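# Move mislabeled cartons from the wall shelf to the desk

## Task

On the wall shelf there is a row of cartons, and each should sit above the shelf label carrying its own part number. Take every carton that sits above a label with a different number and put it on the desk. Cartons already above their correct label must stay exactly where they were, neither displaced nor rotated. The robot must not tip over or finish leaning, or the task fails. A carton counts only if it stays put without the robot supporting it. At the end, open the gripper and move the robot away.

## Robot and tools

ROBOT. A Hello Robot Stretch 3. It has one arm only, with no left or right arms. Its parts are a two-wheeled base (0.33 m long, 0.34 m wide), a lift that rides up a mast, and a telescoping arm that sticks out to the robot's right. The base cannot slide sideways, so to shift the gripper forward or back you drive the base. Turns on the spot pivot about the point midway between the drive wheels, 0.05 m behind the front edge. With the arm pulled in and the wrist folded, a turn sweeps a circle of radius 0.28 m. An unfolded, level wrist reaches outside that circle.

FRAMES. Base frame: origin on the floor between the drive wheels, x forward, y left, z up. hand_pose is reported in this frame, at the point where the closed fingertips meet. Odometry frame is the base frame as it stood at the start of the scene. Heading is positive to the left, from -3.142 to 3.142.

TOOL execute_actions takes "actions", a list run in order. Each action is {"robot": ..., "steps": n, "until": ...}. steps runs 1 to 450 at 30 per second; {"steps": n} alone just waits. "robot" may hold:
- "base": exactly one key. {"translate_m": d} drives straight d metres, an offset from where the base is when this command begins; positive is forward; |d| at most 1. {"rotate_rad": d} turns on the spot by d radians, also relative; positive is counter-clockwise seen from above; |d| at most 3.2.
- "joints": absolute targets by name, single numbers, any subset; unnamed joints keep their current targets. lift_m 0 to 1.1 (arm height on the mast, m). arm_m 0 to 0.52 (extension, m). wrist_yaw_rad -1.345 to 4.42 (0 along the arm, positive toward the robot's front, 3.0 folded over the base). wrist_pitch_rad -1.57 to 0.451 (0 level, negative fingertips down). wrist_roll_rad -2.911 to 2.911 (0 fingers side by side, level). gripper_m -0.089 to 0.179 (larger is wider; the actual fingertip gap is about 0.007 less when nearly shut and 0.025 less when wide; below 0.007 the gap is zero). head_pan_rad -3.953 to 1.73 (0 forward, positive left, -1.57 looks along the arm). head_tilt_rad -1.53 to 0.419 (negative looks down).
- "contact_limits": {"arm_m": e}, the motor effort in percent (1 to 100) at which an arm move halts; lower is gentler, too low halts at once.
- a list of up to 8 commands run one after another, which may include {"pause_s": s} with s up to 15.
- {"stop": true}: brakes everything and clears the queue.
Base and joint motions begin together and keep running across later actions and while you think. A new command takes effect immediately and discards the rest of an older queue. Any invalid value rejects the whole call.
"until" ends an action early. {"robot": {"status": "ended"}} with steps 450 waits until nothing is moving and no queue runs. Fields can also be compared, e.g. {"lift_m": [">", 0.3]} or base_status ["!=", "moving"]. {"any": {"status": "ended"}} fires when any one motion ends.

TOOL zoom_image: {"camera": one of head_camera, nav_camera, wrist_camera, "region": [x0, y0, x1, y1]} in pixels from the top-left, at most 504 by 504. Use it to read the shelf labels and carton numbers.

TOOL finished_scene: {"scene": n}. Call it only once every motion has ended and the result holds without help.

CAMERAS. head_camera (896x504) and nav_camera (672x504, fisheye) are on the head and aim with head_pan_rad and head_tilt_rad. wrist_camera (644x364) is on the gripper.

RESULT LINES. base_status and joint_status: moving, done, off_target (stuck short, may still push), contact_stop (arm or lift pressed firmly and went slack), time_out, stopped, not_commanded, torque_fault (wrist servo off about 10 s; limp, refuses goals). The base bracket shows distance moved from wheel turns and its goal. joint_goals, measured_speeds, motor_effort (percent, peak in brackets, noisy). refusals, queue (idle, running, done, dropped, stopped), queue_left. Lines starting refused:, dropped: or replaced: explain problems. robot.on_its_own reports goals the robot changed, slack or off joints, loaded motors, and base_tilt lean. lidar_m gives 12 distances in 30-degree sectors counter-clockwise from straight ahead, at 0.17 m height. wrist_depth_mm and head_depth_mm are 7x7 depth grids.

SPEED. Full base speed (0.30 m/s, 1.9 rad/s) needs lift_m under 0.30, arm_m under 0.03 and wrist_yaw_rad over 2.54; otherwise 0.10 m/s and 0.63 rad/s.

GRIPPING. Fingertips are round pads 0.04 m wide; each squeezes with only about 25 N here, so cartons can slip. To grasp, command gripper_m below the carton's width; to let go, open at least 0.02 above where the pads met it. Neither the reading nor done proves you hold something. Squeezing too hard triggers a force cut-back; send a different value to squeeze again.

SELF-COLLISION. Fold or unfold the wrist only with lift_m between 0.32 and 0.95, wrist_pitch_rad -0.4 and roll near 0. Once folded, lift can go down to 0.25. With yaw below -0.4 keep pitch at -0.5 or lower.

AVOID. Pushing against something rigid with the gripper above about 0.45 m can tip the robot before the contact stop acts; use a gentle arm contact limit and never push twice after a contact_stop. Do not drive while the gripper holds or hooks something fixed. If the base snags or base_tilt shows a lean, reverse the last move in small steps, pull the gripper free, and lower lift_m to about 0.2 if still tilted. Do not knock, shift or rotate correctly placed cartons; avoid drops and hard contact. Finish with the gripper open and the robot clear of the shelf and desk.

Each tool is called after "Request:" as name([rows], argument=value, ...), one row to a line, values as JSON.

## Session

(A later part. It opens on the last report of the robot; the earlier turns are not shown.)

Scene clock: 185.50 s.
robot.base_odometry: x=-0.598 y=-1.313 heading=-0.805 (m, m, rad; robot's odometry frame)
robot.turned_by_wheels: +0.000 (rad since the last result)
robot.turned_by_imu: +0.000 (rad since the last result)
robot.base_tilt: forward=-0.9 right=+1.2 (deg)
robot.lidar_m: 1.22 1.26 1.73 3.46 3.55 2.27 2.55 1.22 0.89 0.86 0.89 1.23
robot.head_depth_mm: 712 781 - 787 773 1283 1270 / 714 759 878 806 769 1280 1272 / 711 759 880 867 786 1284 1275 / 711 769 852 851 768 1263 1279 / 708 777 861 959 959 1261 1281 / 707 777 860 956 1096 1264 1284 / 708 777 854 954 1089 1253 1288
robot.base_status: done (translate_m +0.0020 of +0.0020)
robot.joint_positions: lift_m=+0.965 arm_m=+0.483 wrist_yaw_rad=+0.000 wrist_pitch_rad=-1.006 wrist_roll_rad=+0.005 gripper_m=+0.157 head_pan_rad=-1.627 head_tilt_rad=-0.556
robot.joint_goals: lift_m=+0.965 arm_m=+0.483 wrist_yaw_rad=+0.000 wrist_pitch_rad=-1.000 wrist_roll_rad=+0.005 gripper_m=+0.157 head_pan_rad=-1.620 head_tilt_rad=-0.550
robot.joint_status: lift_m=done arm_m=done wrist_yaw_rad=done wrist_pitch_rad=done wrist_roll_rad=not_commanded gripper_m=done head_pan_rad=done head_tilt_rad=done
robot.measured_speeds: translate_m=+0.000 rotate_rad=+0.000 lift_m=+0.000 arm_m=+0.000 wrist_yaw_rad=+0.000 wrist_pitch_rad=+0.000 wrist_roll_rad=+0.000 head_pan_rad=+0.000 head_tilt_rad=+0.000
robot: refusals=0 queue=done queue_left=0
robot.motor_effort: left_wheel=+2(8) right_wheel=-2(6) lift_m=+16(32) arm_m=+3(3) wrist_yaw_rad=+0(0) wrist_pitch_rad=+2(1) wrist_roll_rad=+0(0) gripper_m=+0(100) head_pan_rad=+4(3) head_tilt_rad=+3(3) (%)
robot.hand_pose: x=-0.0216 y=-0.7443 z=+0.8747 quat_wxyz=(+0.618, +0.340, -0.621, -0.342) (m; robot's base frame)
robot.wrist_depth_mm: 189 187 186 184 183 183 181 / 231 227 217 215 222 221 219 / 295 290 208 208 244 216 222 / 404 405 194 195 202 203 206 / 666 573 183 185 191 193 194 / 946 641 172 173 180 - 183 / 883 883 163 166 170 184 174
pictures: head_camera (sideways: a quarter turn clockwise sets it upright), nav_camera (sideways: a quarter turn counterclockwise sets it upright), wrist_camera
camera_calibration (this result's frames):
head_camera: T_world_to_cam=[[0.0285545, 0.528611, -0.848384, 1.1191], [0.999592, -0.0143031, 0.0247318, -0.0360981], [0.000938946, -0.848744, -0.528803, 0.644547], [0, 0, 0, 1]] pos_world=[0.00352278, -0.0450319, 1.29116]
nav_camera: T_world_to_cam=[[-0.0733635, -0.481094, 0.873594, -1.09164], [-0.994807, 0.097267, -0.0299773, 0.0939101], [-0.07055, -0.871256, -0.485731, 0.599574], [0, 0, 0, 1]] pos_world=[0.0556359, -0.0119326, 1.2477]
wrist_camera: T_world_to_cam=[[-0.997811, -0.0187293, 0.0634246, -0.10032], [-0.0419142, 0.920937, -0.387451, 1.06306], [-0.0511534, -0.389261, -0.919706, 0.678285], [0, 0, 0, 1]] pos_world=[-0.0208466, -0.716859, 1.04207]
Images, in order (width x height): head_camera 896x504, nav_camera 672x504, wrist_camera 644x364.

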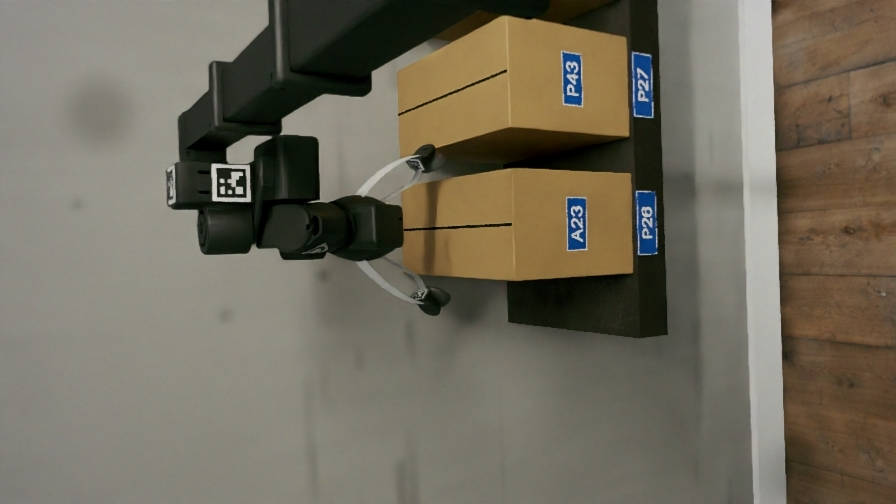

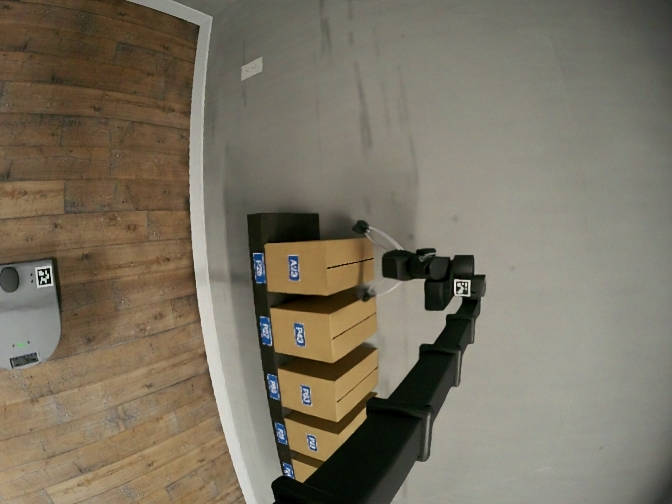

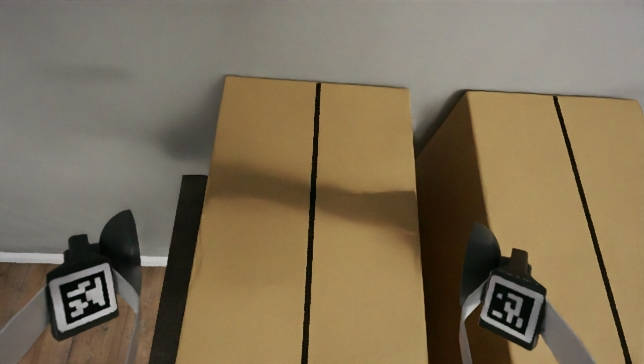

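Request:
execute_actions([
  {"robot": {"joints": {"arm_m": 0.486, "lift_m": 0.91}}, "steps": 300, "until": {"robot": {"status": "ended"}}},
])

Scene clock: 207.77 s.
robot.base_odometry: x=-0.598 y=-1.313 heading=-0.805 (m, m, rad; robot's odometry frame)
robot.turned_by_wheels: +0.000 (rad since the last result)
robot.turned_by_imu: +0.000 (rad since the last result)
robot.base_tilt: forward=-0.7 right=+1.4 (deg)
robot.lidar_m: 1.22 1.26 1.72 3.44 3.55 2.28 2.54 1.22 0.89 0.86 0.90 1.23
robot.head_depth_mm: 711 781 854 - 774 1273 1273 / 712 780 - 792 773 1264 1277 / 711 770 - 901 786 1269 1277 / 710 777 862 785 770 1263 1274 / 707 779 860 964 956 1264 1288 / 708 774 858 958 1085 1261 1285 / 706 777 856 959 1085 1251 1292
robot.base_status: done (translate_m +0.0020 of +0.0020)
robot.joint_positions: lift_m=+0.911 arm_m=+0.486 wrist_yaw_rad=-0.001 wrist_pitch_rad=-0.998 wrist_roll_rad=+0.000 gripper_m=+0.157 head_pan_rad=-1.627 head_tilt_rad=-0.555
robot.joint_goals: lift_m=+0.910 arm_m=+0.486 wrist_yaw_rad=+0.000 wrist_pitch_rad=-1.000 wrist_roll_rad=+0.000 gripper_m=+0.157 head_pan_rad=-1.620 head_tilt_rad=-0.550
robot.joint_status: lift_m=done arm_m=done wrist_yaw_rad=done wrist_pitch_rad=done wrist_roll_rad=not_commanded gripper_m=done head_pan_rad=done head_tilt_rad=done
robot.measured_speeds: translate_m=+0.000 rotate_rad=+0.000 lift_m=+0.000 arm_m=+0.000 wrist_yaw_rad=+0.000 wrist_pitch_rad=+0.000 wrist_roll_rad=+0.000 head_pan_rad=+0.000 head_tilt_rad=+0.000
robot: refusals=0 queue=done queue_left=0
robot.motor_effort: left_wheel=-1(8) right_wheel=+1(7) lift_m=+13(20) arm_m=+2(2) wrist_yaw_rad=+1(1) wrist_pitch_rad=-1(3) wrist_roll_rad=+3(7) gripper_m=-8(8) head_pan_rad=+3(3) head_tilt_rad=+3(3) (%)
robot.hand_pose: x=-0.0217 y=-0.7494 z=+0.8209 quat_wxyz=(+0.621, +0.338, -0.621, -0.339) (m; robot's base frame)
robot.wrist_depth_mm: 182 180 168 168 171 176 176 / 220 219 155 158 163 193 169 / 282 279 144 148 152 189 157 / 391 361 136 139 141 188 147 / 620 129 129 130 133 174 140 / 875 121 122 124 125 - 132 / 845 115 115 117 119 179 124
pictures: head_camera (sideways: a quarter turn clockwise sets it upright), nav_camera (sideways: a quarter turn counterclockwise sets it upright), wrist_camera
camera_calibration (this result's frames):
head_camera: T_world_to_cam=[[0.0284483, 0.527497, -0.849081, 1.12001], [0.999595, -0.0141884, 0.0246766, -0.0360264], [0.000969723, -0.849439, -0.527686, 0.643093], [0, 0, 0, 1]] pos_world=[0.00352569, -0.0450462, 1.29122]
nav_camera: T_world_to_cam=[[-0.0732594, -0.47995, 0.874232, -1.09247], [-0.994817, 0.0971457, -0.0300316, 0.0939809], [-0.0705141, -0.871901, -0.484579, 0.598075], [0, 0, 0, 1]] pos_world=[0.0556328, -0.0119998, 1.24771]
wrist_camera: T_world_to_cam=[[-0.997607, -0.0209491, 0.0658827, -0.100772], [-0.0453576, 0.917535, -0.395059, 1.05041], [-0.0521736, -0.397103, -0.91629, 0.61809], [0, 0, 0, 1]] pos_world=[-0.0206382, -0.720458, 0.987965]
Images, in order (width x height): head_camera 896x504, nav_camera 672x504, wrist_camera 644x364.

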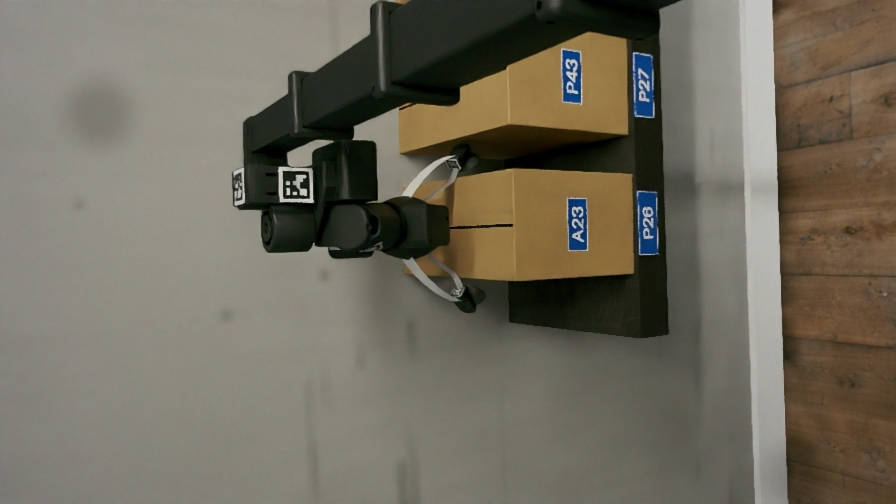

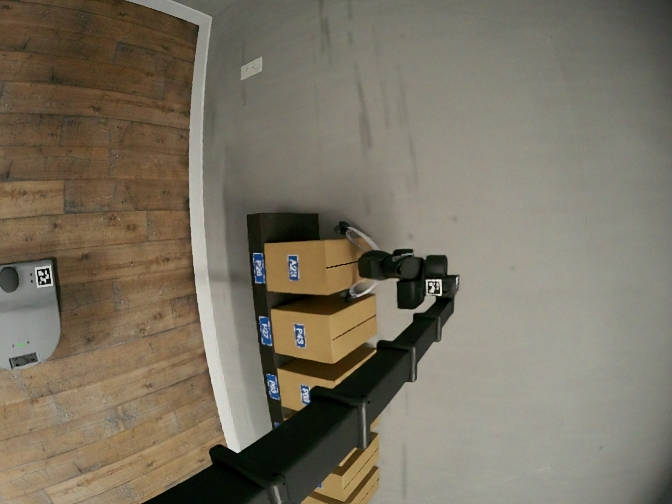

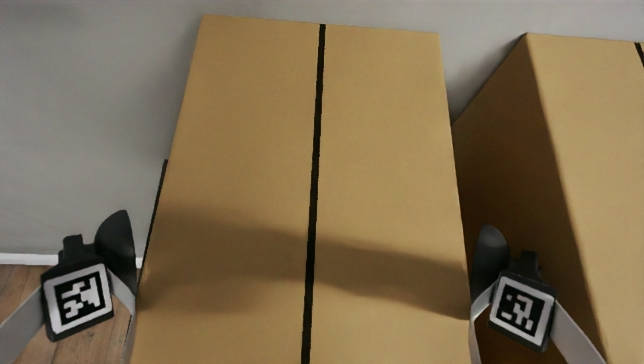

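Request:
zoom_image(camera="head_camera", region=[390, 130, 530, 330])

Request:
zoom_image(camera="wrist_camera", region=[0, 180, 220, 364])

Request:
zoom_image(camera="wrist_camera", region=[424, 180, 644, 364])

Region (390, 130, 530, 330) of head_camera's 896x504 image, scaled by 2.520, with more detail than that image has; it fills the left 353 columns of this view, and the rest is white.

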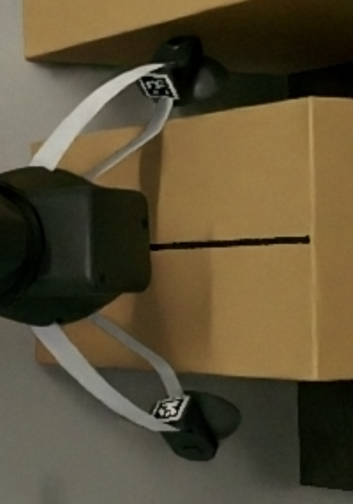

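Region (0, 180, 220, 364) of wrist_camera's 644x364 image, scaled by 2.291; it fills the top 422 rows of this view, and the rest is white.

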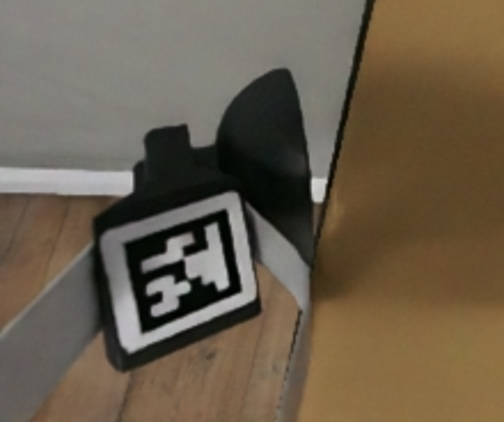

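Region (424, 180, 644, 364) of wrist_camera's 644x364 image, scaled by 2.291; it fills the top 422 rows of this view, and the rest is white.

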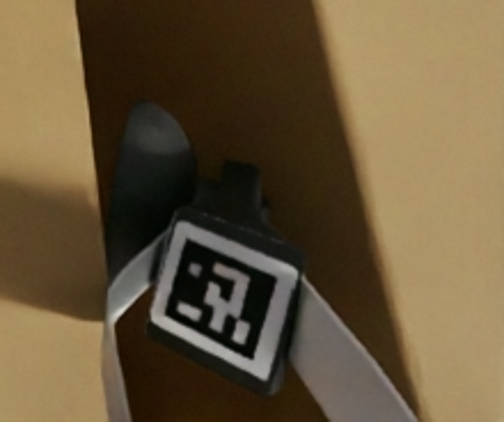

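Request:
execute_actions([
  {"robot": [{"joints": {"lift_m": 0.928}}, {"joints": {"gripper_m": 0.11}}], "steps": 300, "until": {"robot": {"status": "ended"}}},
])

Scene clock: 231.40 s.
robot.base_odometry: x=-0.598 y=-1.313 heading=-0.805 (m, m, rad; robot's odometry frame)
robot.turned_by_wheels: +0.000 (rad since the last result)
robot.turned_by_imu: +0.000 (rad since the last result)
robot.base_tilt: forward=-0.9 right=+1.1 (deg)
robot.lidar_m: 1.22 1.27 1.72 3.45 3.55 2.28 2.55 1.23 0.90 0.86 0.89 1.22
robot.head_depth_mm: 716 781 841 - 768 1278 1268 / 711 772 - 797 773 1275 1275 / 713 766 - 903 783 1260 1272 / 710 779 858 783 752 1269 1277 / 709 777 859 962 963 1256 1278 / 710 776 858 965 1079 1267 1287 / 706 775 856 957 1080 1257 1295
robot.base_status: done (translate_m +0.0020 of +0.0020)
robot.joint_positions: lift_m=+0.928 arm_m=+0.486 wrist_yaw_rad=-0.001 wrist_pitch_rad=-1.007 wrist_roll_rad=+0.000 gripper_m=+0.125 head_pan_rad=-1.627 head_tilt_rad=-0.555
robot.joint_goals: lift_m=+0.928 arm_m=+0.486 wrist_yaw_rad=+0.000 wrist_pitch_rad=-1.000 wrist_roll_rad=+0.000 gripper_m=+0.110 head_pan_rad=-1.620 head_tilt_rad=-0.550
robot.joint_status: lift_m=done arm_m=done wrist_yaw_rad=done wrist_pitch_rad=done wrist_roll_rad=not_commanded gripper_m=off_target head_pan_rad=done head_tilt_rad=done
robot.measured_speeds: translate_m=+0.000 rotate_rad=+0.000 lift_m=+0.000 arm_m=+0.000 wrist_yaw_rad=+0.000 wrist_pitch_rad=+0.000 wrist_roll_rad=+0.000 head_pan_rad=+0.000 head_tilt_rad=+0.000
robot: refusals=0 queue=done queue_left=0
robot.motor_effort: left_wheel=+1(2) right_wheel=-1(2) lift_m=+32(34) arm_m=+3(2) wrist_yaw_rad=+0(1) wrist_pitch_rad=+2(2) wrist_roll_rad=+3(3) gripper_m=-100(100) head_pan_rad=+3(3) head_tilt_rad=+3(2) (%)
robot.hand_pose: x=-0.0217 y=-0.7473 z=+0.8369 quat_wxyz=(+0.619, +0.341, -0.619, -0.342) (m; robot's base frame)
robot.wrist_depth_mm: 185 184 180 181 180 178 177 / 226 223 174 175 182 194 188 / 290 285 161 165 169 191 175 / 405 371 151 154 159 188 163 / 670 323 144 146 149 179 154 / 907 134 136 138 140 162 145 / 858 281 129 131 133 191 139
pictures: head_camera (sideways: a quarter turn clockwise sets it upright), nav_camera (sideways: a quarter turn counterclockwise sets it upright), wrist_camera
camera_calibration (this result's frames):
head_camera: T_world_to_cam=[[0.0284483, 0.527497, -0.849081, 1.12001], [0.999595, -0.0141885, 0.0246766, -0.0360264], [0.000969624, -0.849439, -0.527687, 0.643093], [0, 0, 0, 1]] pos_world=[0.00352569, -0.0450462, 1.29122]
nav_camera: T_world_to_cam=[[-0.0732594, -0.47995, 0.874232, -1.09247], [-0.994817, 0.0971458, -0.0300316, 0.0939809], [-0.0705142, -0.871901, -0.484579, 0.598075], [0, 0, 0, 1]] pos_world=[0.0556328, -0.0119998, 1.24771]
wrist_camera: T_world_to_cam=[[-0.997609, -0.0215385, 0.0656726, -0.102044], [-0.045344, 0.921082, -0.386719, 1.0505], [-0.0521605, -0.388772, -0.919856, 0.642782], [0, 0, 0, 1]] pos_world=[-0.0206383, -0.719898, 1.00422]
Images, in order (width x height): head_camera 896x504, nav_camera 672x504, wrist_camera 644x364.

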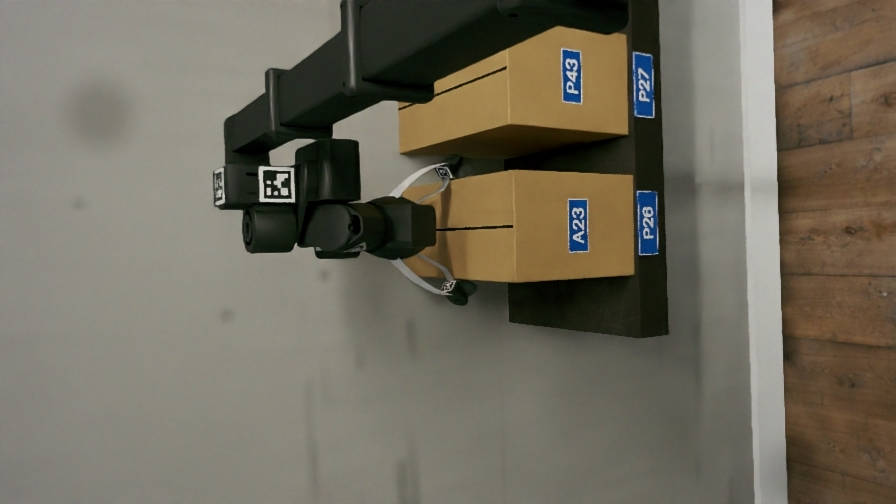

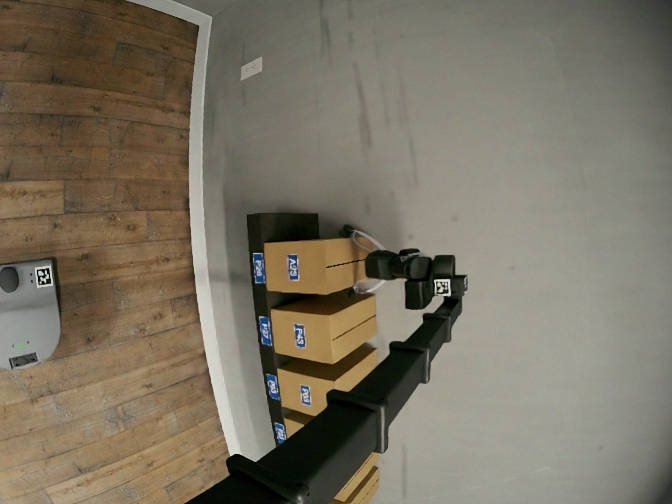

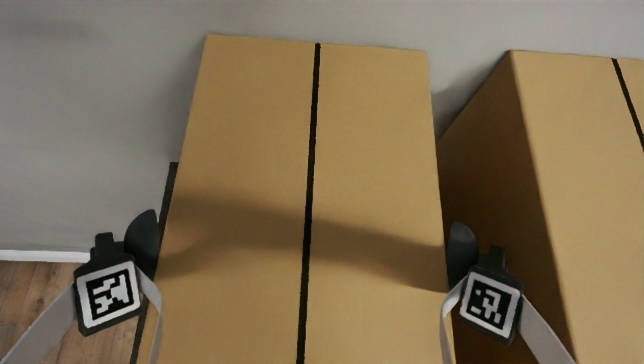

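Request:
execute_actions(actions=[])

Scene clock: 232.33 s.
robot.base_odometry: x=-0.598 y=-1.313 heading=-0.805 (m, m, rad; robot's odometry frame)
robot.turned_by_wheels: +0.000 (rad since the last result)
robot.turned_by_imu: +0.000 (rad since the last result)
robot.base_tilt: forward=-0.9 right=+1.1 (deg)
robot.lidar_m: 1.22 1.26 1.72 3.46 3.53 2.28 2.55 1.23 0.89 0.86 0.89 1.22
robot.head_depth_mm: 715 781 841 - 764 1272 1275 / 711 777 - 794 773 1271 1273 / 711 770 - 898 778 1261 1279 / 712 779 863 785 752 1270 1276 / 709 779 856 958 954 1265 1294 / 707 775 857 962 1085 1261 1282 / 708 774 859 954 1085 1247 1296
robot.base_status: done (translate_m +0.0020 of +0.0020)
robot.joint_positions: lift_m=+0.928 arm_m=+0.486 wrist_yaw_rad=-0.001 wrist_pitch_rad=-1.009 wrist_roll_rad=+0.000 gripper_m=+0.111 head_pan_rad=-1.627 head_tilt_rad=-0.555
robot.joint_goals: lift_m=+0.928 arm_m=+0.486 wrist_yaw_rad=+0.000 wrist_pitch_rad=-1.000 wrist_roll_rad=+0.000 gripper_m=+0.110 head_pan_rad=-1.620 head_tilt_rad=-0.550
robot.joint_status: lift_m=done arm_m=done wrist_yaw_rad=done wrist_pitch_rad=done wrist_roll_rad=not_commanded gripper_m=off_target head_pan_rad=done head_tilt_rad=done
robot.measured_speeds: translate_m=+0.000 rotate_rad=+0.000 lift_m=+0.000 arm_m=+0.000 wrist_yaw_rad=+0.000 wrist_pitch_rad=+0.000 wrist_roll_rad=+0.000 head_pan_rad=+0.000 head_tilt_rad=+0.000
robot: refusals=0 queue=done queue_left=0
robot.motor_effort: left_wheel=+1(1) right_wheel=-2(1) lift_m=+32(32) arm_m=+2(3) wrist_yaw_rad=+1(1) wrist_pitch_rad=+2(2) wrist_roll_rad=+3(3) gripper_m=-33(100) head_pan_rad=+3(2) head_tilt_rad=+2(3) (%)
robot.hand_pose: x=-0.0217 y=-0.7468 z=+0.8366 quat_wxyz=(+0.619, +0.342, -0.619, -0.343) (m; robot's base frame)
robot.wrist_depth_mm: 185 185 178 181 181 179 180 / 227 224 171 174 180 195 186 / 293 288 160 163 168 192 173 / 400 372 151 153 158 188 164 / 665 322 143 145 148 180 153 / 941 134 135 138 139 160 146 / 860 282 128 131 132 191 138
pictures: head_camera (sideways: a quarter turn clockwise sets it upright), nav_camera (sideways: a quarter turn counterclockwise sets it upright), wrist_camera
camera_calibration (this result's frames):
head_camera: T_world_to_cam=[[0.0284484, 0.527497, -0.849081, 1.12001], [0.999595, -0.0141886, 0.0246766, -0.0360264], [0.000969519, -0.849439, -0.527686, 0.643093], [0, 0, 0, 1]] pos_world=[0.00352568, -0.0450462, 1.29122]
nav_camera: T_world_to_cam=[[-0.0732595, -0.47995, 0.874232, -1.09247], [-0.994817, 0.0971459, -0.0300316, 0.093981], [-0.0705144, -0.871901, -0.484579, 0.598075], [0, 0, 0, 1]] pos_world=[0.0556328, -0.0119998, 1.24771]
wrist_camera: T_world_to_cam=[[-0.997609, -0.0216706, 0.0656262, -0.102078], [-0.0453413, 0.92187, -0.384838, 1.04899], [-0.0521592, -0.386894, -0.920648, 0.644811], [0, 0, 0, 1]] pos_world=[-0.0206384, -0.719771, 1.00403]
Images, in order (width x height): head_camera 896x504, nav_camera 672x504, wrist_camera 644x364.

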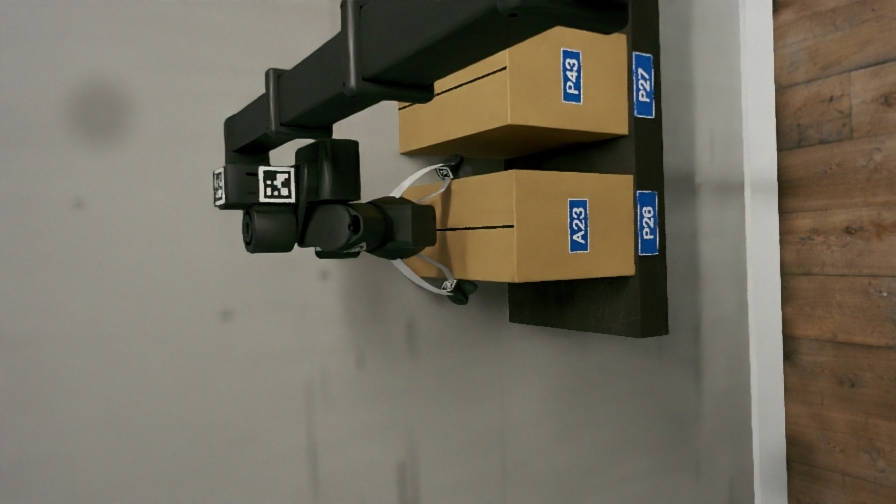

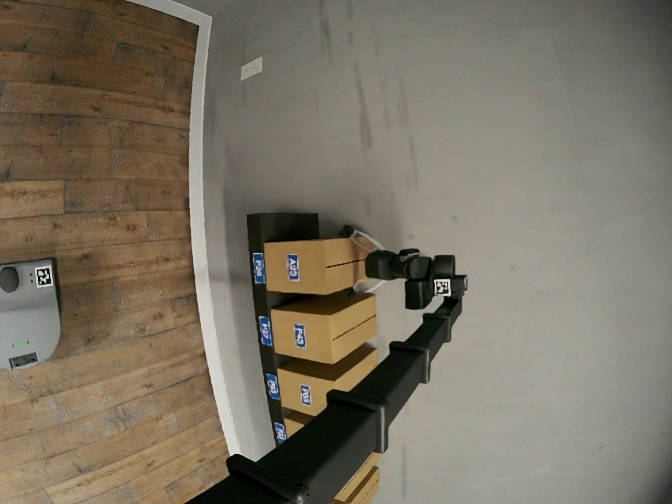

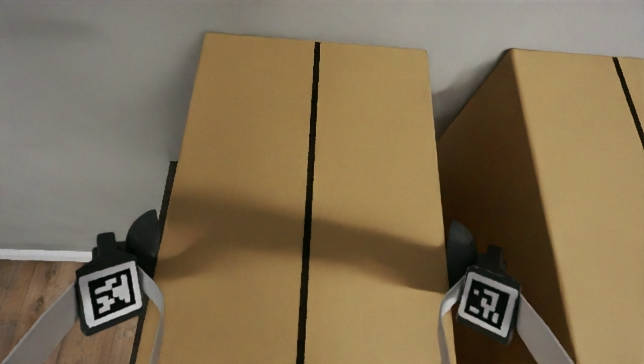

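Request:
execute_actions([
  {"robot": {"joints": {"gripper_m": 0.085}}, "steps": 60, "until": {"robot": {"gripper_m": ["<", 0.088]}}},
])

Scene clock: 235.57 s.
robot.base_odometry: x=-0.598 y=-1.313 heading=-0.805 (m, m, rad; robot's odometry frame)
robot.turned_by_wheels: +0.000 (rad since the last result)
robot.turned_by_imu: +0.000 (rad since the last result)
robot.base_tilt: forward=-0.9 right=+1.4 (deg)
robot.lidar_m: 1.22 1.26 1.72 3.45 3.55 2.27 2.55 1.22 0.89 0.86 0.89 1.22
robot.head_depth_mm: 714 782 840 - 764 1267 1263 / 713 773 - 792 776 1270 1281 / 711 768 - 895 777 1266 1278 / 709 779 860 781 751 1258 1280 / 708 776 859 961 960 1267 1292 / 707 773 858 952 1085 1249 1290 / 708 774 858 959 1083 1259 1290
robot.base_status: done (translate_m +0.0020 of +0.0020)
robot.joint_positions: lift_m=+0.928 arm_m=+0.486 wrist_yaw_rad=-0.001 wrist_pitch_rad=-1.009 wrist_roll_rad=+0.001 gripper_m=+0.087 head_pan_rad=-1.627 head_tilt_rad=-0.555
robot.joint_goals: lift_m=+0.928 arm_m=+0.486 wrist_yaw_rad=+0.000 wrist_pitch_rad=-1.000 wrist_roll_rad=+0.001 gripper_m=+0.085 head_pan_rad=-1.620 head_tilt_rad=-0.550
robot.joint_status: lift_m=done arm_m=done wrist_yaw_rad=done wrist_pitch_rad=done wrist_roll_rad=not_commanded gripper_m=off_target head_pan_rad=done head_tilt_rad=done
robot.measured_speeds: translate_m=+0.000 rotate_rad=+0.000 lift_m=+0.000 arm_m=+0.000 wrist_yaw_rad=+0.000 wrist_pitch_rad=+0.000 wrist_roll_rad=+0.000 head_pan_rad=+0.000 head_tilt_rad=+0.000
robot: refusals=0 queue=done queue_left=0
robot.motor_effort: left_wheel=+0(1) right_wheel=+0(1) lift_m=+32(32) arm_m=+2(2) wrist_yaw_rad=+1(1) wrist_pitch_rad=+3(2) wrist_roll_rad=+3(3) gripper_m=-100(100) head_pan_rad=+3(3) head_tilt_rad=+3(3) (%)
robot.hand_pose: x=-0.0217 y=-0.7468 z=+0.8366 quat_wxyz=(+0.619, +0.342, -0.619, -0.343) (m; robot's base frame)
robot.wrist_depth_mm: 184 185 178 180 180 179 178 / 226 223 171 172 179 194 187 / 293 288 159 162 167 190 176 / 407 375 150 153 155 188 164 / 687 421 141 144 146 179 154 / 902 133 134 137 139 162 146 / 849 284 128 130 132 191 138
pictures: head_camera (sideways: a quarter turn clockwise sets it upright), nav_camera (sideways: a quarter turn counterclockwise sets it upright), wrist_camera
camera_calibration (this result's frames):
head_camera: T_world_to_cam=[[0.0284483, 0.527497, -0.849081, 1.12001], [0.999595, -0.0141885, 0.0246766, -0.0360264], [0.000969624, -0.849439, -0.527687, 0.643093], [0, 0, 0, 1]] pos_world=[0.00352569, -0.0450462, 1.29122]
nav_camera: T_world_to_cam=[[-0.0732594, -0.47995, 0.874232, -1.09247], [-0.994817, 0.0971458, -0.0300316, 0.0939809], [-0.0705142, -0.871901, -0.484579, 0.598075], [0, 0, 0, 1]] pos_world=[0.0556328, -0.0119998, 1.24771]
wrist_camera: T_world_to_cam=[[-0.997627, -0.0214015, 0.0654431, -0.101721], [-0.0450105, 0.921968, -0.384643, 1.04885], [-0.0521045, -0.386675, -0.920743, 0.64505], [0, 0, 0, 1]] pos_world=[-0.0206606, -0.719758, 1.00401]
Images, in order (width x height): head_camera 896x504, nav_camera 672x504, wrist_camera 644x364.

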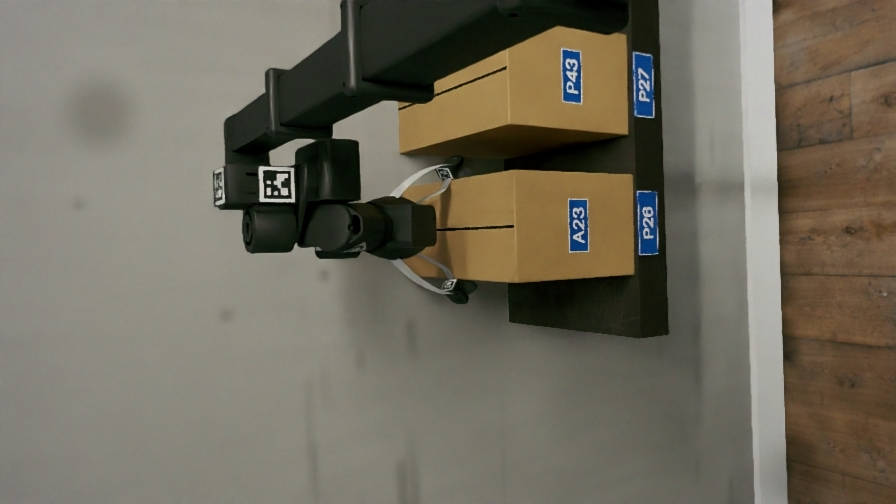

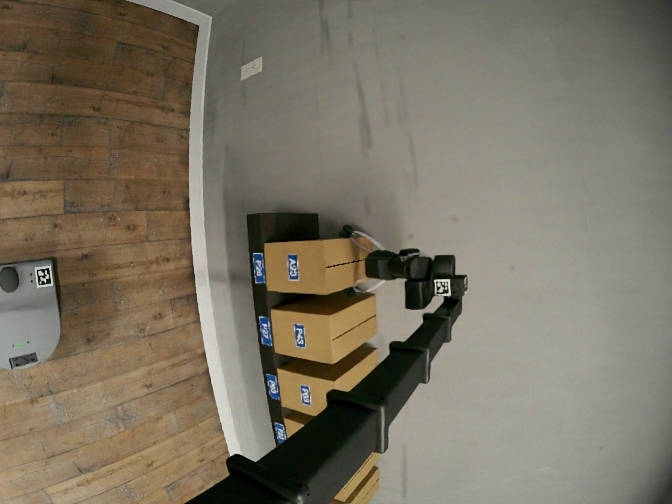

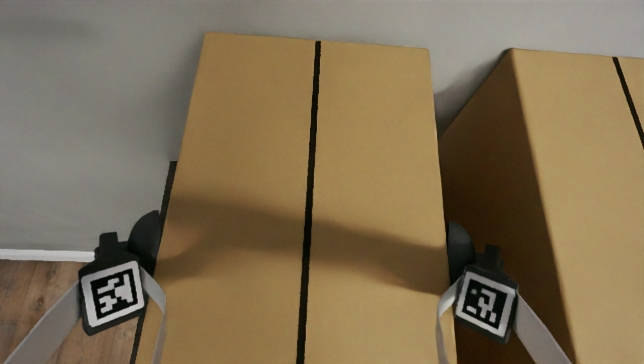

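Request:
zoom_image(camera="wrist_camera", region=[40, 180, 260, 364])

Request:
execute_actions(actions=[])

Region (40, 180, 260, 364) of wrist_camera's 644x364 image, scaled by 2.291; it fills the top 422 rows of this view, and the rest is white.

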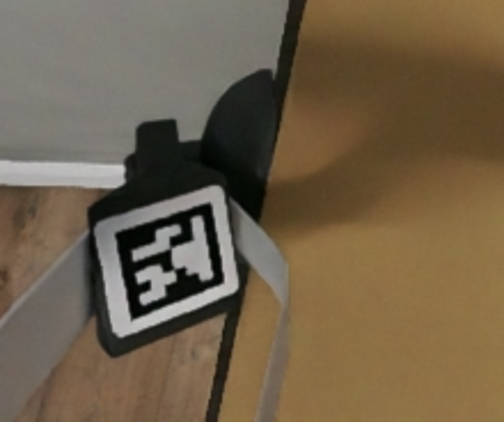

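Scene clock: 237.73 s.
robot.base_odometry: x=-0.598 y=-1.313 heading=-0.805 (m, m, rad; robot's odometry frame)
robot.turned_by_wheels: +0.000 (rad since the last result)
robot.turned_by_imu: +0.000 (rad since the last result)
robot.base_tilt: forward=-0.8 right=+1.3 (deg)
robot.lidar_m: 1.22 1.26 1.72 3.44 3.57 2.29 2.55 1.22 0.89 0.86 0.89 1.22
robot.head_depth_mm: 712 783 841 - 769 1280 1268 / 712 774 - 792 776 1270 1267 / 711 769 - 902 782 1274 1269 / 709 779 860 782 750 1270 1276 / 707 774 856 963 956 1266 1291 / 707 776 855 954 1095 1262 1291 / 709 773 852 957 1084 1258 1300
robot.base_status: done (translate_m +0.0020 of +0.0020)
robot.joint_positions: lift_m=+0.928 arm_m=+0.486 wrist_yaw_rad=-0.001 wrist_pitch_rad=-1.009 wrist_roll_rad=+0.001 gripper_m=+0.086 head_pan_rad=-1.627 head_tilt_rad=-0.555
robot.joint_goals: lift_m=+0.928 arm_m=+0.486 wrist_yaw_rad=+0.000 wrist_pitch_rad=-1.000 wrist_roll_rad=+0.001 gripper_m=+0.085 head_pan_rad=-1.620 head_tilt_rad=-0.550
robot.joint_status: lift_m=done arm_m=done wrist_yaw_rad=done wrist_pitch_rad=done wrist_roll_rad=not_commanded gripper_m=off_target head_pan_rad=done head_tilt_rad=done
robot.measured_speeds: translate_m=+0.000 rotate_rad=+0.000 lift_m=+0.000 arm_m=+0.000 wrist_yaw_rad=+0.000 wrist_pitch_rad=+0.000 wrist_roll_rad=+0.000 head_pan_rad=+0.000 head_tilt_rad=+0.000
robot: refusals=0 queue=done queue_left=0
robot.motor_effort: left_wheel=+1(1) right_wheel=-1(1) lift_m=+32(32) arm_m=+3(2) wrist_yaw_rad=+1(1) wrist_pitch_rad=+2(2) wrist_roll_rad=+2(3) gripper_m=-60(90) head_pan_rad=+4(4) head_tilt_rad=+2(2) (%)
robot.hand_pose: x=-0.0217 y=-0.7467 z=+0.8366 quat_wxyz=(+0.619, +0.342, -0.619, -0.343) (m; robot's base frame)
robot.wrist_depth_mm: 185 185 178 179 181 179 178 / 226 225 171 171 178 195 187 / 291 288 159 162 167 191 173 / 407 371 150 152 155 189 164 / 688 416 142 144 146 180 153 / 881 133 135 137 139 162 145 / 832 283 128 129 132 192 138
pictures: head_camera (sideways: a quarter turn clockwise sets it upright), nav_camera (sideways: a quarter turn counterclockwise sets it upright), wrist_camera
camera_calibration (this result's frames):
head_camera: T_world_to_cam=[[0.0284483, 0.527497, -0.849081, 1.12001], [0.999595, -0.0141885, 0.0246766, -0.0360264], [0.000969624, -0.849439, -0.527687, 0.643093], [0, 0, 0, 1]] pos_world=[0.00352569, -0.0450462, 1.29122]
nav_camera: T_world_to_cam=[[-0.0732594, -0.47995, 0.874232, -1.09247], [-0.994817, 0.0971458, -0.0300316, 0.0939809], [-0.0705142, -0.871901, -0.484579, 0.598075], [0, 0, 0, 1]] pos_world=[0.0556328, -0.0119998, 1.24771]
wrist_camera: T_world_to_cam=[[-0.99763, -0.0213568, 0.065413, -0.101662], [-0.0449559, 0.921982, -0.384613, 1.04883], [-0.0520955, -0.386642, -0.920757, 0.645087], [0, 0, 0, 1]] pos_world=[-0.0206643, -0.719756, 1.00401]
Images, in order (width x height): head_camera 896x504, nav_camera 672x504, wrist_camera 644x364.

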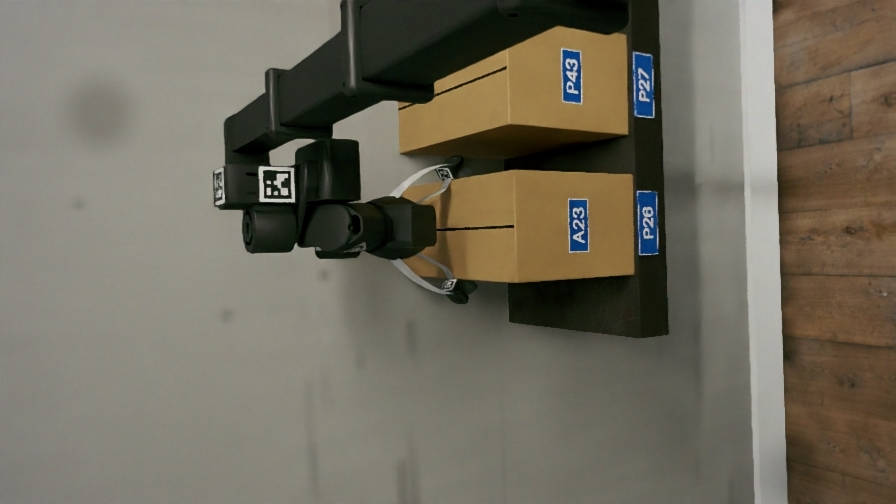

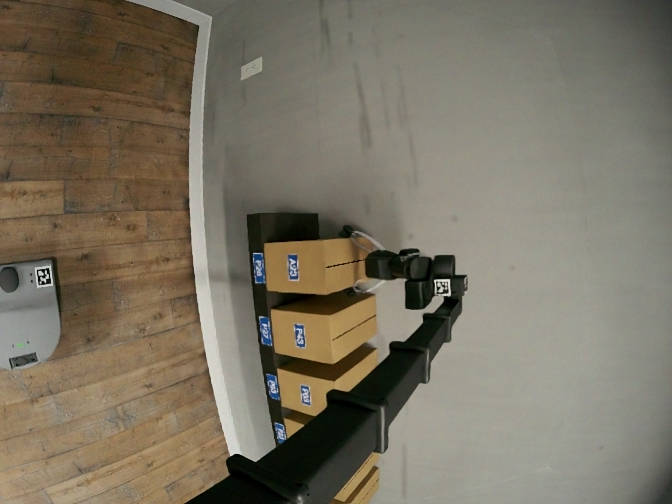

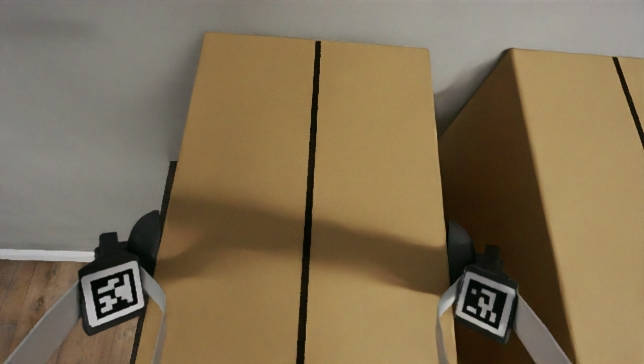

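Request:
execute_actions([
  {"robot": {"joints": {"lift_m": 0.95}}, "steps": 100, "until": {"robot": {"status": "ended"}}},
])

Scene clock: 240.30 s.
robot.base_odometry: x=-0.598 y=-1.313 heading=-0.805 (m, m, rad; robot's odometry frame)
robot.turned_by_wheels: +0.000 (rad since the last result)
robot.turned_by_imu: +0.000 (rad since the last result)
robot.base_tilt: forward=-0.6 right=+1.2 (deg)
robot.lidar_m: 1.21 1.26 1.73 3.45 3.56 2.27 2.54 1.22 0.89 0.86 0.89 1.22
robot.head_depth_mm: 713 781 - 747 777 1275 1266 / 711 768 893 812 771 1268 1278 / 710 761 890 845 785 1269 1269 / 713 767 858 743 752 1262 1276 / 708 774 859 961 959 1255 1285 / 708 772 861 957 1087 1259 1288 / 707 774 857 959 1089 1248 1298
robot.base_status: done (translate_m +0.0020 of +0.0020)
robot.joint_positions: lift_m=+0.950 arm_m=+0.486 wrist_yaw_rad=-0.001 wrist_pitch_rad=-1.010 wrist_roll_rad=+0.001 gripper_m=+0.086 head_pan_rad=-1.627 head_tilt_rad=-0.555
robot.joint_goals: lift_m=+0.950 arm_m=+0.486 wrist_yaw_rad=+0.000 wrist_pitch_rad=-1.000 wrist_roll_rad=+0.001 gripper_m=+0.085 head_pan_rad=-1.620 head_tilt_rad=-0.550
robot.joint_status: lift_m=done arm_m=done wrist_yaw_rad=done wrist_pitch_rad=done wrist_roll_rad=not_commanded gripper_m=off_target head_pan_rad=done head_tilt_rad=done
robot.measured_speeds: translate_m=+0.000 rotate_rad=+0.000 lift_m=+0.000 arm_m=+0.000 wrist_yaw_rad=+0.000 wrist_pitch_rad=+0.000 wrist_roll_rad=+0.000 head_pan_rad=+0.000 head_tilt_rad=+0.000
robot: refusals=0 queue=done queue_left=0
robot.motor_effort: left_wheel=+1(1) right_wheel=-1(0) lift_m=+33(33) arm_m=+2(2) wrist_yaw_rad=+1(1) wrist_pitch_rad=+3(3) wrist_roll_rad=+3(3) gripper_m=-60(60) head_pan_rad=+3(3) head_tilt_rad=+2(1) (%)
robot.hand_pose: x=-0.0217 y=-0.7466 z=+0.8585 quat_wxyz=(+0.619, +0.342, -0.619, -0.343) (m; robot's base frame)
robot.wrist_depth_mm: 185 184 177 179 180 178 179 / 226 225 169 171 176 209 209 / 290 289 157 161 167 202 200 / 399 397 149 154 155 190 187 / 674 524 141 144 146 181 178 / 941 134 134 137 139 166 167 / 896 859 128 130 132 192 159
pictures: head_camera (sideways: a quarter turn clockwise sets it upright), nav_camera (sideways: a quarter turn counterclockwise sets it upright), wrist_camera
camera_calibration (this result's frames):
head_camera: T_world_to_cam=[[0.0284483, 0.527497, -0.849081, 1.12001], [0.999595, -0.0141885, 0.0246766, -0.0360264], [0.000969624, -0.849439, -0.527687, 0.643093], [0, 0, 0, 1]] pos_world=[0.00352569, -0.0450462, 1.29122]
nav_camera: T_world_to_cam=[[-0.0732594, -0.47995, 0.874232, -1.09247], [-0.994817, 0.0971458, -0.0300316, 0.0939809], [-0.0705142, -0.871901, -0.484579, 0.598075], [0, 0, 0, 1]] pos_world=[0.0556328, -0.0119998, 1.24771]
wrist_camera: T_world_to_cam=[[-0.997631, -0.0213946, 0.0653853, -0.103094], [-0.044937, 0.922301, -0.383852, 1.05665], [-0.0520925, -0.38588, -0.921077, 0.666143], [0, 0, 0, 1]] pos_world=[-0.0206655, -0.719704, 1.02591]
Images, in order (width x height): head_camera 896x504, nav_camera 672x504, wrist_camera 644x364.

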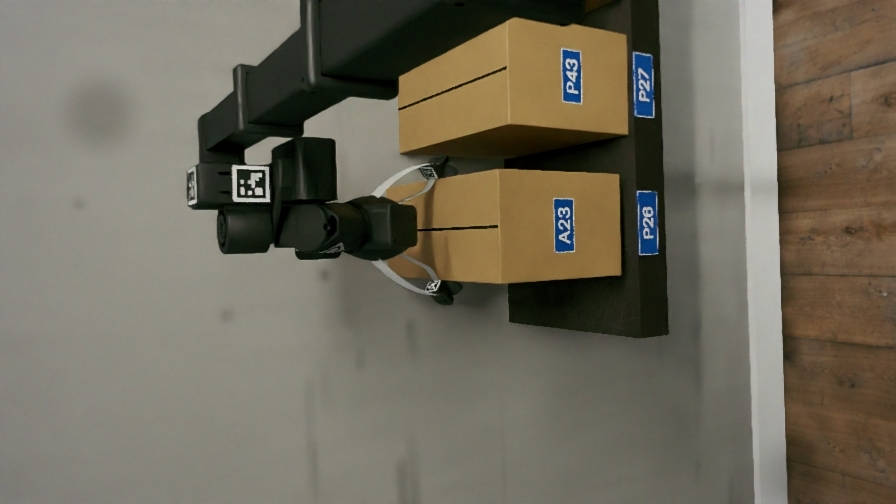

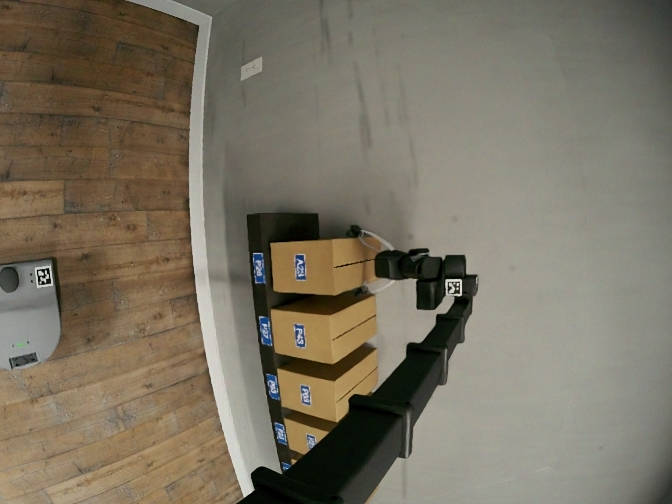

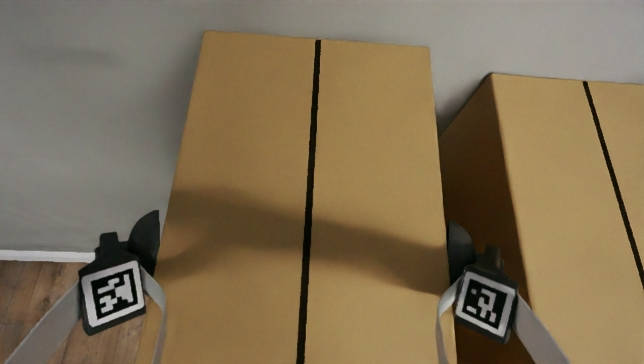

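Request:
execute_actions([
  {"robot": {"joints": {"lift_m": 1.04, "arm_m": 0.25, "head_pan_rad": 0.0, "head_tilt_rad": -0.35}}, "steps": 100, "until": {"robot": {"arm_m": ["<", 0.40]}}},
  {"robot": {"base": {"rotate_rad": 1.68}}, "steps": 300, "until": {"robot": {"base_status": ["!=", "moving"]}}},
  {"robot": {"base": {"translate_m": 1.0}}, "steps": 400, "until": {"robot": {"status": "ended"}}},
])

Scene clock: 274.80 s.
robot.base_odometry: x=+0.043 y=-0.545 heading=+0.875 (m, m, rad; robot's odometry frame)
robot.turned_by_wheels: +1.680 (rad since the last result)
robot.turned_by_imu: +1.693 (rad since the last result)
robot.base_tilt: forward=-0.8 right=+1.3 (deg)
robot.lidar_m: 2.48 3.12 2.07 2.05 2.39 1.88 1.85 1.71 1.34 1.32 1.41 2.07
robot.head_depth_mm: 2468 2584 2741 2961 2461 1828 1468 / 2516 2637 2803 2992 2444 1827 1467 / 2499 2702 2779 3087 2446 1835 1460 / 2584 2741 2810 3056 2466 1847 1474 / 2612 2752 2848 3155 2521 1855 1479 / 2634 2796 2924 3164 2500 1843 1483 / 2654 2837 3085 3223 2549 1860 1485
robot.base_status: done (translate_m +1.0000 of +1.0000)
robot.joint_positions: lift_m=+1.040 arm_m=+0.250 wrist_yaw_rad=+0.000 wrist_pitch_rad=-1.011 wrist_roll_rad=+0.002 gripper_m=+0.086 head_pan_rad=-0.007 head_tilt_rad=-0.359
robot.joint_goals: lift_m=+1.040 arm_m=+0.250 wrist_yaw_rad=+0.000 wrist_pitch_rad=-1.000 wrist_roll_rad=+0.002 gripper_m=+0.085 head_pan_rad=+0.000 head_tilt_rad=-0.350
robot.joint_status: lift_m=done arm_m=done wrist_yaw_rad=done wrist_pitch_rad=done wrist_roll_rad=not_commanded gripper_m=off_target head_pan_rad=done head_tilt_rad=done
robot.measured_speeds: translate_m=+0.000 rotate_rad=+0.000 lift_m=+0.000 arm_m=+0.000 wrist_yaw_rad=+0.000 wrist_pitch_rad=+0.000 wrist_roll_rad=+0.000 head_pan_rad=+0.000 head_tilt_rad=+0.000
robot: refusals=0 queue=done queue_left=0
robot.motor_effort: left_wheel=-3(10) right_wheel=+1(7) lift_m=+33(33) arm_m=-4(6) wrist_yaw_rad=+1(1) wrist_pitch_rad=+3(3) wrist_roll_rad=+2(2) gripper_m=-59(60) head_pan_rad=+3(43) head_tilt_rad=+4(18) (%)
robot.hand_pose: x=-0.0216 y=-0.5109 z=+0.9484 quat_wxyz=(+0.618, +0.342, -0.619, -0.343) (m; robot's base frame)
robot.wrist_depth_mm: - - - - - 965 914 / - - 169 171 177 - - / - - 158 160 167 - - / - - 150 152 156 - - / - - 142 144 146 - - / - 133 134 137 139 - - / 940 960 128 130 132 - -
pictures: head_camera (sideways: a quarter turn clockwise sets it upright), nav_camera (sideways: a quarter turn counterclockwise sets it upright), wrist_camera
camera_calibration (this result's frames):
head_camera: T_world_to_cam=[[-0.352594, 0.0013098, -0.935776, 1.23543], [-0.0388478, 0.999116, 0.0160361, -0.018448], [0.93497, 0.0420071, -0.352231, 0.409085], [0, 0, 0, 1]] pos_world=[0.0524071, -0.000370911, 1.30048]
nav_camera: T_world_to_cam=[[0.303261, -0.0483698, 0.951679, -1.19583], [-0.0416056, -0.998431, -0.0374879, 0.0978823], [0.951999, -0.0282265, -0.304798, 0.357883], [0, 0, 0, 1]] pos_world=[0.0260173, 0.0499885, 1.2508]
wrist_camera: T_world_to_cam=[[-0.997656, -0.0213468, 0.0650174, -0.103504], [-0.0447123, 0.922593, -0.383175, 0.873354], [-0.0518051, -0.385184, -0.921385, 0.840536], [0, 0, 0, 1]] pos_world=[-0.0206681, -0.484198, 1.11583]
Images, in order (width x height): head_camera 896x504, nav_camera 672x504, wrist_camera 644x364.

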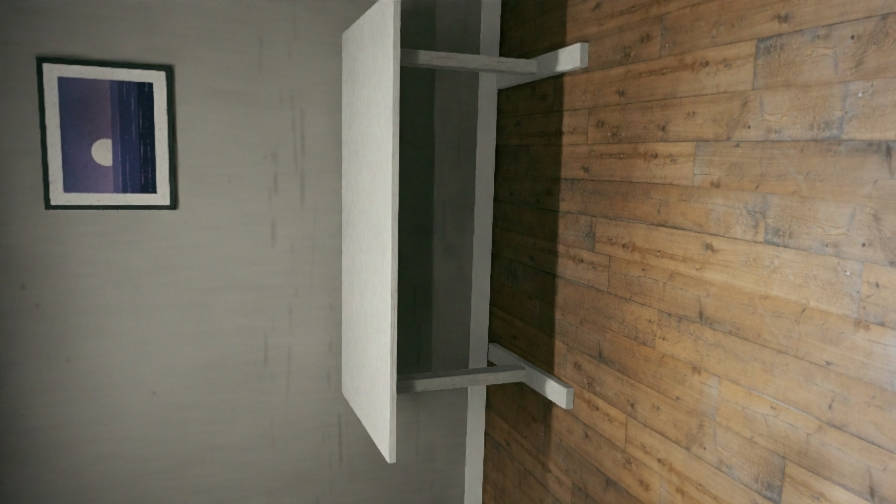

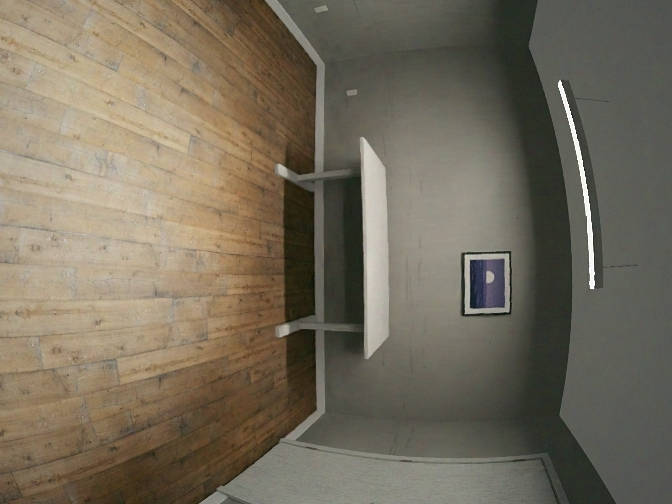

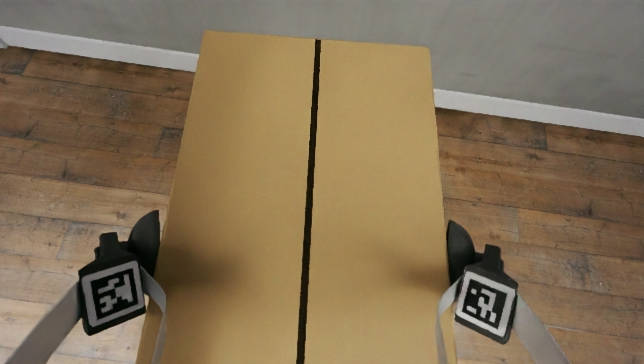

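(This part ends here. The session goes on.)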